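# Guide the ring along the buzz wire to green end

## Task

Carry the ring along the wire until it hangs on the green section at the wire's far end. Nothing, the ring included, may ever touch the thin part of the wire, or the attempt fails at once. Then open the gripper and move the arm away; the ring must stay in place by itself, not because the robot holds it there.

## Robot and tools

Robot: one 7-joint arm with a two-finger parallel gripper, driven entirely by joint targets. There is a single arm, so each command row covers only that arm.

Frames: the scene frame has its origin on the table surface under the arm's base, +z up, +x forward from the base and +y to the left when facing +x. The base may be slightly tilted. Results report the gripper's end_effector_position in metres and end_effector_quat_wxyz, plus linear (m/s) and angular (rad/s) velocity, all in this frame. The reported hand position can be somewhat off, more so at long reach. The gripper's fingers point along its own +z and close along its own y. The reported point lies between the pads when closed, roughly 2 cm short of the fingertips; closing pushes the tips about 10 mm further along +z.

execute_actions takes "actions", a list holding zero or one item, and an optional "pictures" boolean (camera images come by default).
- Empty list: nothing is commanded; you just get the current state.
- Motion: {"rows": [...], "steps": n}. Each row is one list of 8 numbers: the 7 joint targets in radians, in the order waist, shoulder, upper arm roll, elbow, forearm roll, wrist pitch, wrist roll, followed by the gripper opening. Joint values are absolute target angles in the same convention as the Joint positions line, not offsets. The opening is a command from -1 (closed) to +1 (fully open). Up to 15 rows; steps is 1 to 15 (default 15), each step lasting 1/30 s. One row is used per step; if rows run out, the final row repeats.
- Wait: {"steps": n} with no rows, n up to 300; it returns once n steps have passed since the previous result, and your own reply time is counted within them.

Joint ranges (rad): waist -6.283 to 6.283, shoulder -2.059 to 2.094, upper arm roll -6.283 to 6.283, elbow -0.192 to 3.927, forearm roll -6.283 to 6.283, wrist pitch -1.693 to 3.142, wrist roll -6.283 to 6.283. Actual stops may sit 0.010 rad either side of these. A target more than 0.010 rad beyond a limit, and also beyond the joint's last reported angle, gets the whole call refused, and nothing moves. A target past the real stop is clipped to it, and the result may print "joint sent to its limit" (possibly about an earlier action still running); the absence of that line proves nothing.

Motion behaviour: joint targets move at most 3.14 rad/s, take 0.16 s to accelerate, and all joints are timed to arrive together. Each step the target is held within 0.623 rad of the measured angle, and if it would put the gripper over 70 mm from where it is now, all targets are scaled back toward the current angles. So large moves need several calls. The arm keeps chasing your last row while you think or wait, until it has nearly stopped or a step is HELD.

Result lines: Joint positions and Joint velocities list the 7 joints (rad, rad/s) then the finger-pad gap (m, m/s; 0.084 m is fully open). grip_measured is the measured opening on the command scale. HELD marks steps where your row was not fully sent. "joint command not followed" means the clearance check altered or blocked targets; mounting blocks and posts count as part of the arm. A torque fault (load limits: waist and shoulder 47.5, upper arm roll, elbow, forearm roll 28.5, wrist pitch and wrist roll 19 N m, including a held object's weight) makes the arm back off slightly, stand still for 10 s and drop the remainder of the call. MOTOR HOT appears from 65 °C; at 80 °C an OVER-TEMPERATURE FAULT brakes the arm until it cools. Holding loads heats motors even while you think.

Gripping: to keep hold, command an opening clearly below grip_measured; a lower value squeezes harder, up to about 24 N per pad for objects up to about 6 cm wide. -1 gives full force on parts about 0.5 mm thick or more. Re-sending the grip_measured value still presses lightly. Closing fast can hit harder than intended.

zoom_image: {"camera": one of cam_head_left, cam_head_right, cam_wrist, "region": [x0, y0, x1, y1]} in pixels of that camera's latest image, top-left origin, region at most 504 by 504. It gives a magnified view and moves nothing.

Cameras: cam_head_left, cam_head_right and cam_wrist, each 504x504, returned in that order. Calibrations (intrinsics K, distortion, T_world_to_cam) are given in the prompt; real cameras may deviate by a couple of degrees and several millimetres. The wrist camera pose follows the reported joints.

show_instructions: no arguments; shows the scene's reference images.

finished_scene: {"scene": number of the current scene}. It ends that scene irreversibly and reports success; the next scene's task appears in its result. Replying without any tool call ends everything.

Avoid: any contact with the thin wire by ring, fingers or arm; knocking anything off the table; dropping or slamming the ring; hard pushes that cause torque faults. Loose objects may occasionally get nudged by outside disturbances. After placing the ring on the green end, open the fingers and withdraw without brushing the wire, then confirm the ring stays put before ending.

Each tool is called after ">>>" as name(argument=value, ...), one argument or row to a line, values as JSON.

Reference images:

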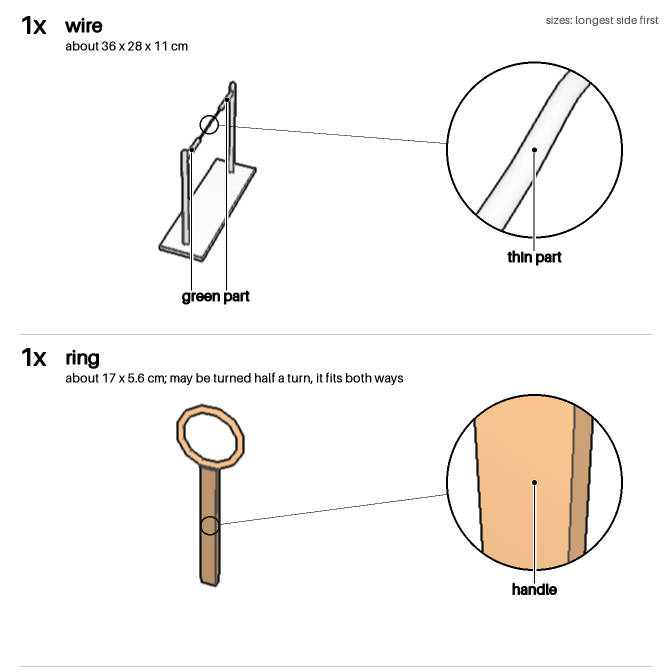

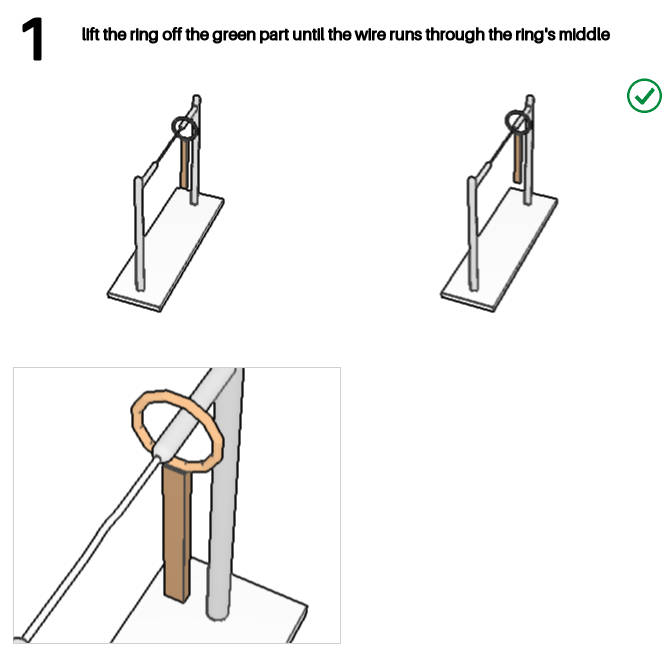

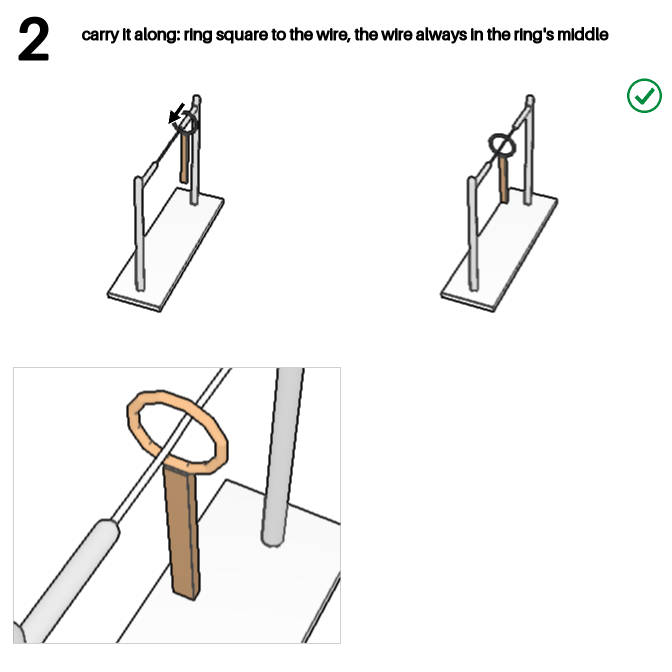

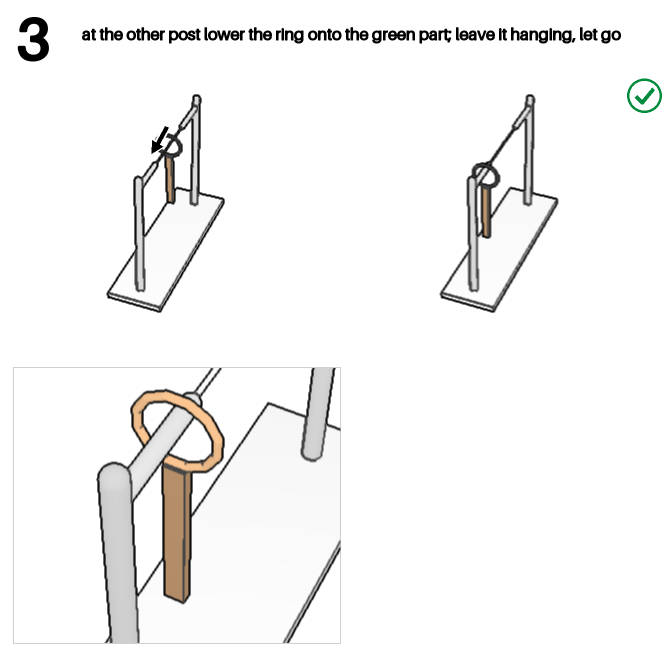

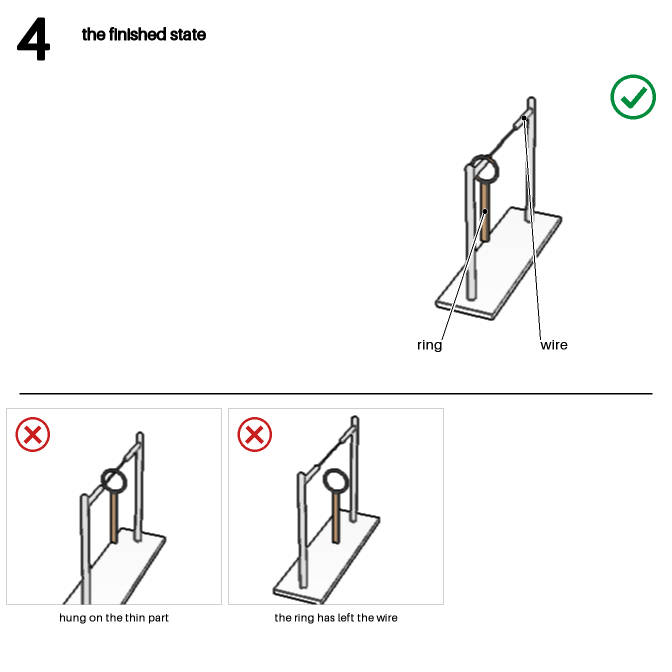

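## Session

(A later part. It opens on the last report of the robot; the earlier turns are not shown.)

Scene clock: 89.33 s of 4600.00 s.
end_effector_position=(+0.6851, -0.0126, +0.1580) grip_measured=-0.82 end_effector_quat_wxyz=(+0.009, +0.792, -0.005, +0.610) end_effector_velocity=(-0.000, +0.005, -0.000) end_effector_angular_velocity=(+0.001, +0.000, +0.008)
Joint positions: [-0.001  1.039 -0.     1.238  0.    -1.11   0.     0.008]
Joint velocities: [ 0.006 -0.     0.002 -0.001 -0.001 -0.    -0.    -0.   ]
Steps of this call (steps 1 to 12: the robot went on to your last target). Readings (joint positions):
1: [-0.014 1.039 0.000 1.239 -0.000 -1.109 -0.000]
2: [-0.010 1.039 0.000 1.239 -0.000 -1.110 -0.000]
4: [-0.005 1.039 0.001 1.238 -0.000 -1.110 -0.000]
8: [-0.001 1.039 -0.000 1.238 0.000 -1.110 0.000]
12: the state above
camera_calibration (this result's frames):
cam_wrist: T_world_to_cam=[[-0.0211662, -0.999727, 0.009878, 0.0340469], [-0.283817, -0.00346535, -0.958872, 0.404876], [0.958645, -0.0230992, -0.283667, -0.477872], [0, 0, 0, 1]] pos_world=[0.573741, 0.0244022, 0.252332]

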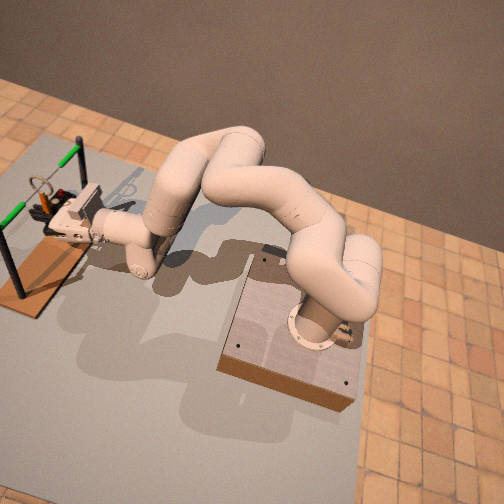

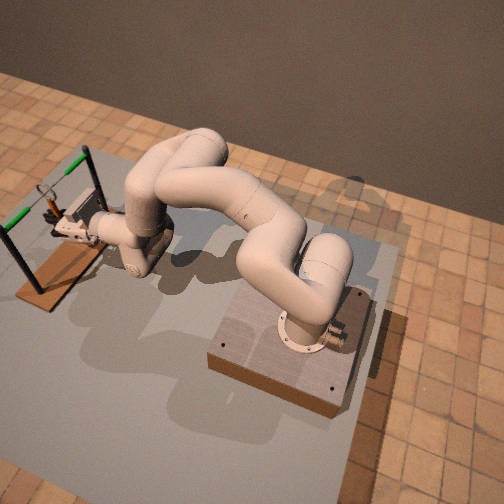

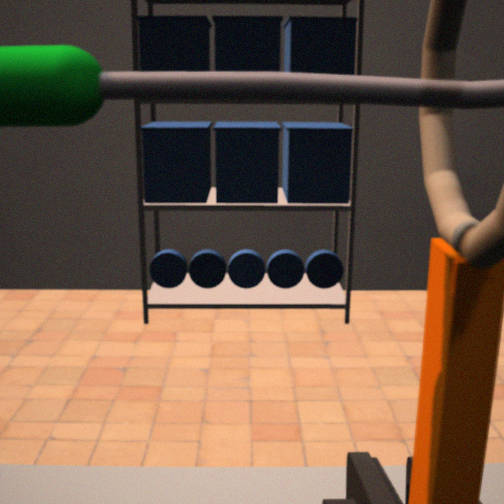

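>>> execute_actions(
  actions=[
    {"rows":[[0.008,1.039,0,1.238,0,-1.110,0,-1],[0.017,1.039,0,1.238,0,-1.110,0,-1],[0.026,1.039,0,1.238,0,-1.110,0,-1],[0.035,1.039,0,1.238,0,-1.110,0,-1],[0.043,1.039,0,1.238,0,-1.110,0,-1],[0.052,1.039,0,1.238,0,-1.110,0,-1],[0.06,1.039,0,1.238,0,-1.110,0,-1],[0.069,1.039,0,1.238,0,-1.110,0,-1],[0.077,1.039,0,1.238,0,-1.110,0,-1],[0.086,1.039,0,1.238,0,-1.110,0,-1],[0.094,1.039,0,1.238,0,-1.110,0,-1],[0.103,1.039,0,1.238,0,-1.110,0,-1],[0.111,1.039,0,1.238,0,-1.110,0,-1],[0.12,1.039,0,1.238,0,-1.110,0,-1],[0.127,1.039,0,1.238,0,-1.110,0,-1]],"steps":15},
  ],
  pictures=false,
)

>>> execute_actions(
  actions=[
    {"steps":20},
  ],
)

>>> zoom_image(
  camera="cam_head_right",
  region=[0, 130, 120, 250],
)

Scene clock: 95.07 s of 4600.00 s.
end_effector_position=(+0.6836, +0.0482, +0.1575) grip_measured=-0.82 end_effector_quat_wxyz=(-0.018, +0.792, +0.030, +0.609) end_effector_velocity=(-0.011, +0.169, -0.000) end_effector_angular_velocity=(-0.004, -0.001, +0.247)
Joint positions: [ 0.088  1.039  0.     1.238 -0.    -1.11  -0.     0.008]
Joint velocities: [ 0.249 -0.    -0.003  0.001  0.001 -0.    -0.001 -0.   ]
Steps of this call (steps 1 to 30: the robot went on to your last target; steps 31 to 90: nothing new was sent; then 2.23 s passed at rest; steps 91 to 105: all 15 steps of this action). Readings (joint positions):
91: [0.000 1.039 -0.000 1.238 0.000 -1.110 0.000]
92: [0.000 1.039 -0.000 1.238 0.000 -1.110 0.000]
94: [0.005 1.039 -0.001 1.238 0.000 -1.110 0.000]
98: [0.030 1.039 -0.000 1.238 0.000 -1.110 0.000]
105: the state above

Scene clock: 95.73 s of 4600.00 s.
end_effector_position=(+0.6812, +0.0747, +0.1573) grip_measured=-0.82 end_effector_quat_wxyz=(-0.030, +0.791, +0.045, +0.609) end_effector_velocity=(+0.000, +0.001, +0.001) end_effector_angular_velocity=(-0.001, -0.000, +0.001)
Joint positions: [ 0.127  1.039 -0.     1.238  0.    -1.11   0.     0.008]
Joint velocities: [ 0.001 -0.001  0.    -0.    -0.     0.001 -0.001 -0.   ]
Steps of this call (steps 1 to 20: the robot went on to your last target). Readings (joint positions):
1: [0.096 1.039 0.000 1.238 -0.000 -1.110 -0.000]
2: [0.104 1.039 0.000 1.238 -0.000 -1.110 -0.000]
4: [0.116 1.039 0.001 1.238 -0.000 -1.110 -0.000]
8: [0.124 1.039 0.000 1.238 -0.000 -1.110 -0.000]
20: the state above
camera_calibration (this result's frames):
cam_wrist: T_world_to_cam=[[0.106217, -0.994293, 0.0100092, 0.0340655], [-0.282018, -0.0397769, -0.958584, 0.404848], [0.953511, 0.0989954, -0.284634, -0.477767], [0, 0, 0, 1]] pos_world=[0.566112, 0.0972714, 0.251751]

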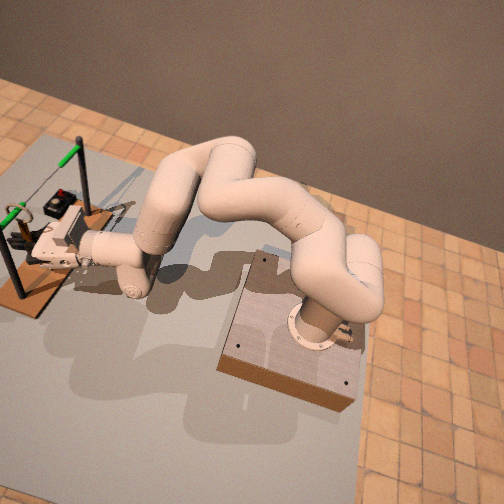

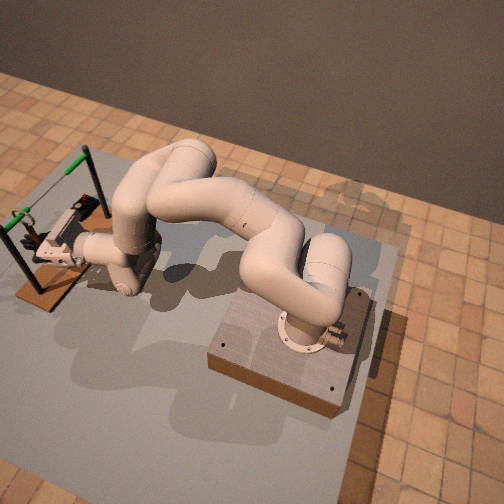

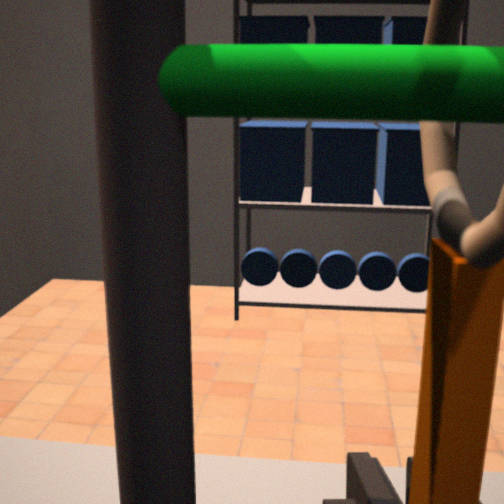

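Region (0, 130, 120, 250) of cam_head_right's 504x504 image, scaled by 4.200, with more detail than that image has.

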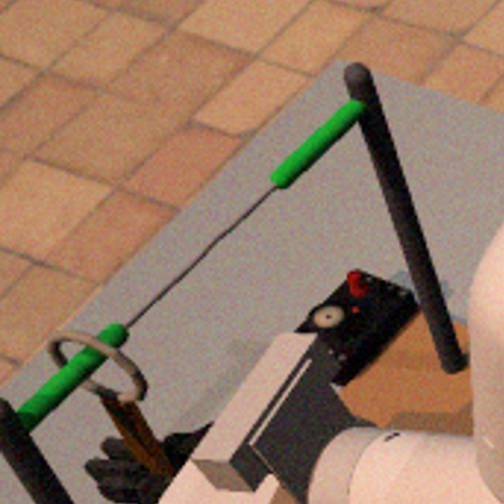

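>>> execute_actions(
  actions=[
    {"rows":[[0.127,1.077,0,1.265,0,-1.121,0,-1]],"steps":15},
  ],
  pictures=false,
)

>>> execute_actions(
  actions=[
    {"rows":[[0.127,1.077,0,1.265,0,-1.121,0,-0.3]],"steps":15},
  ],
  pictures=false,
)

>>> execute_actions(
  actions=[
    {"rows":[[0.127,0.992,0,0.869,0,-1.432,0,-0.3]],"steps":15},
  ],
  pictures=false,
)

>>> execute_actions(
  actions=[
    {"steps":40},
  ],
)

Scene clock: 98.93 s of 4600.00 s.
end_effector_position=(+0.6815, +0.0748, +0.1454) grip_measured=-0.82 end_effector_quat_wxyz=(-0.030, +0.791, +0.046, +0.609) end_effector_velocity=(+0.000, -0.000, -0.001) end_effector_angular_velocity=(-0.001, -0.000, -0.000)
Joint positions: [ 0.127  1.076 -0.     1.265  0.    -1.121  0.     0.008]
Joint velocities: [-0.001  0.004  0.     0.003  0.    -0.001 -0.001 -0.   ]
Steps of this call (steps 1 to 15: the robot went on to your last target; steps 16 to 81: nothing new was sent; steps 82 to 96: all 15 steps of this action). Readings (joint positions):
82: [0.127 1.039 -0.000 1.238 0.000 -1.110 -0.000]
83: [0.127 1.041 -0.000 1.239 -0.000 -1.111 0.000]
85: [0.127 1.053 -0.000 1.249 0.000 -1.115 0.000]
89: [0.127 1.072 0.000 1.260 -0.000 -1.119 -0.000]
96: the state above

Scene clock: 99.43 s of 4600.00 s.
end_effector_position=(+0.6814, +0.0748, +0.1451) grip_measured=-0.32 end_effector_quat_wxyz=(-0.030, +0.791, +0.046, +0.609) end_effector_velocity=(-0.000, -0.001, -0.001) end_effector_angular_velocity=(+0.000, +0.002, -0.001)
Joint positions: [ 0.127  1.077 -0.     1.265 -0.    -1.121  0.     0.03 ]
Joint velocities: [-0.002  0.    -0.    -0.001 -0.     0.     0.001  0.   ]
Steps of this call (steps 1 to 15: all 15 steps of this action). Readings (joint positions):
1: [0.127 1.076 -0.000 1.265 0.000 -1.121 0.000]
2: [0.127 1.077 -0.000 1.265 0.000 -1.121 0.000]
4: [0.127 1.077 -0.000 1.265 0.000 -1.121 0.000]
8: [0.127 1.077 -0.000 1.265 0.000 -1.121 0.000]
15: the state above

Scene clock: 99.93 s of 4600.00 s.
end_effector_position=(+0.5747, +0.0631, +0.1398) grip_measured=-0.32 end_effector_quat_wxyz=(-0.030, +0.792, +0.046, +0.608) end_effector_velocity=(-0.066, -0.007, +0.018) end_effector_angular_velocity=(+0.002, -0.033, +0.002)
Joint positions: [ 0.127  0.998 -0.     0.892 -0.    -1.413 -0.     0.03 ]
Joint velocities: [ 0.001 -0.062  0.    -0.232 -0.    -0.203 -0.002 -0.   ]
Steps of this call (steps 1 to 15: all 15 steps of this action). Readings (joint positions):
1: [0.127 1.077 -0.000 1.265 0.000 -1.121 0.000]
2: [0.127 1.076 0.000 1.263 0.000 -1.123 0.000]
4: [0.127 1.068 0.000 1.231 0.000 -1.151 0.000]
8: [0.127 1.036 -0.000 1.069 -0.000 -1.273 -0.000]
15: the state above

Scene clock: 101.27 s of 4600.00 s.
end_effector_position=(+0.5680, +0.0624, +0.1411) grip_measured=-0.32 end_effector_quat_wxyz=(-0.030, +0.791, +0.046, +0.609) end_effector_velocity=(+0.001, +0.001, +0.001) end_effector_angular_velocity=(+0.000, -0.002, +0.001)
Joint positions: [ 0.127  0.992  0.     0.869  0.    -1.432 -0.     0.03 ]
Joint velocities: [ 0.001 -0.     0.     0.002  0.     0.     0.    -0.   ]
Steps of this call (steps 1 to 30: the robot went on to your last target; steps 31 to 40: nothing new was sent). Readings (joint positions):
1: [0.127 0.996 -0.000 0.886 -0.000 -1.418 0.000]
2: [0.127 0.995 0.000 0.881 -0.000 -1.422 0.000]
4: [0.127 0.993 0.000 0.876 0.000 -1.427 0.000]
8: [0.127 0.992 0.000 0.871 0.000 -1.431 0.000]
40: the state above
The arm was judged still, so your last target was given up. Only a new action makes it travel on or press farther. Fingers that are still opening or closing keep moving.
camera_calibration (this result's frames):
cam_wrist: T_world_to_cam=[[0.106519, -0.994261, 0.00992515, 0.0338848], [-0.282015, -0.0397823, -0.958585, 0.356879], [0.953479, 0.0993083, -0.284634, -0.373178], [0, 0, 0, 1]] pos_world=[0.452852, 0.0849474, 0.235543]

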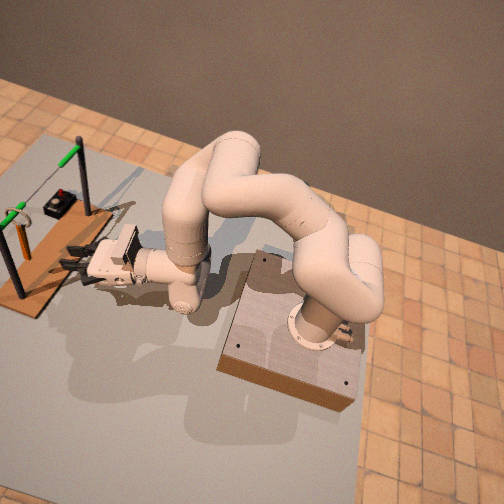

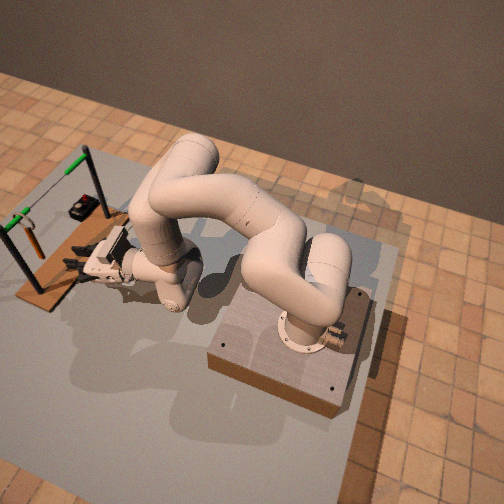

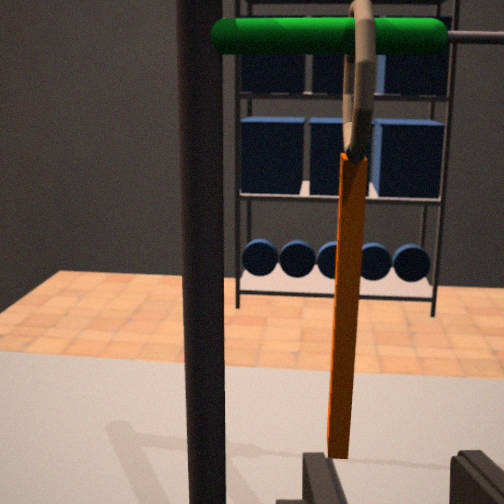

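>>> finished_scene(
  scene=1,
)

The scene is finished: the task was done.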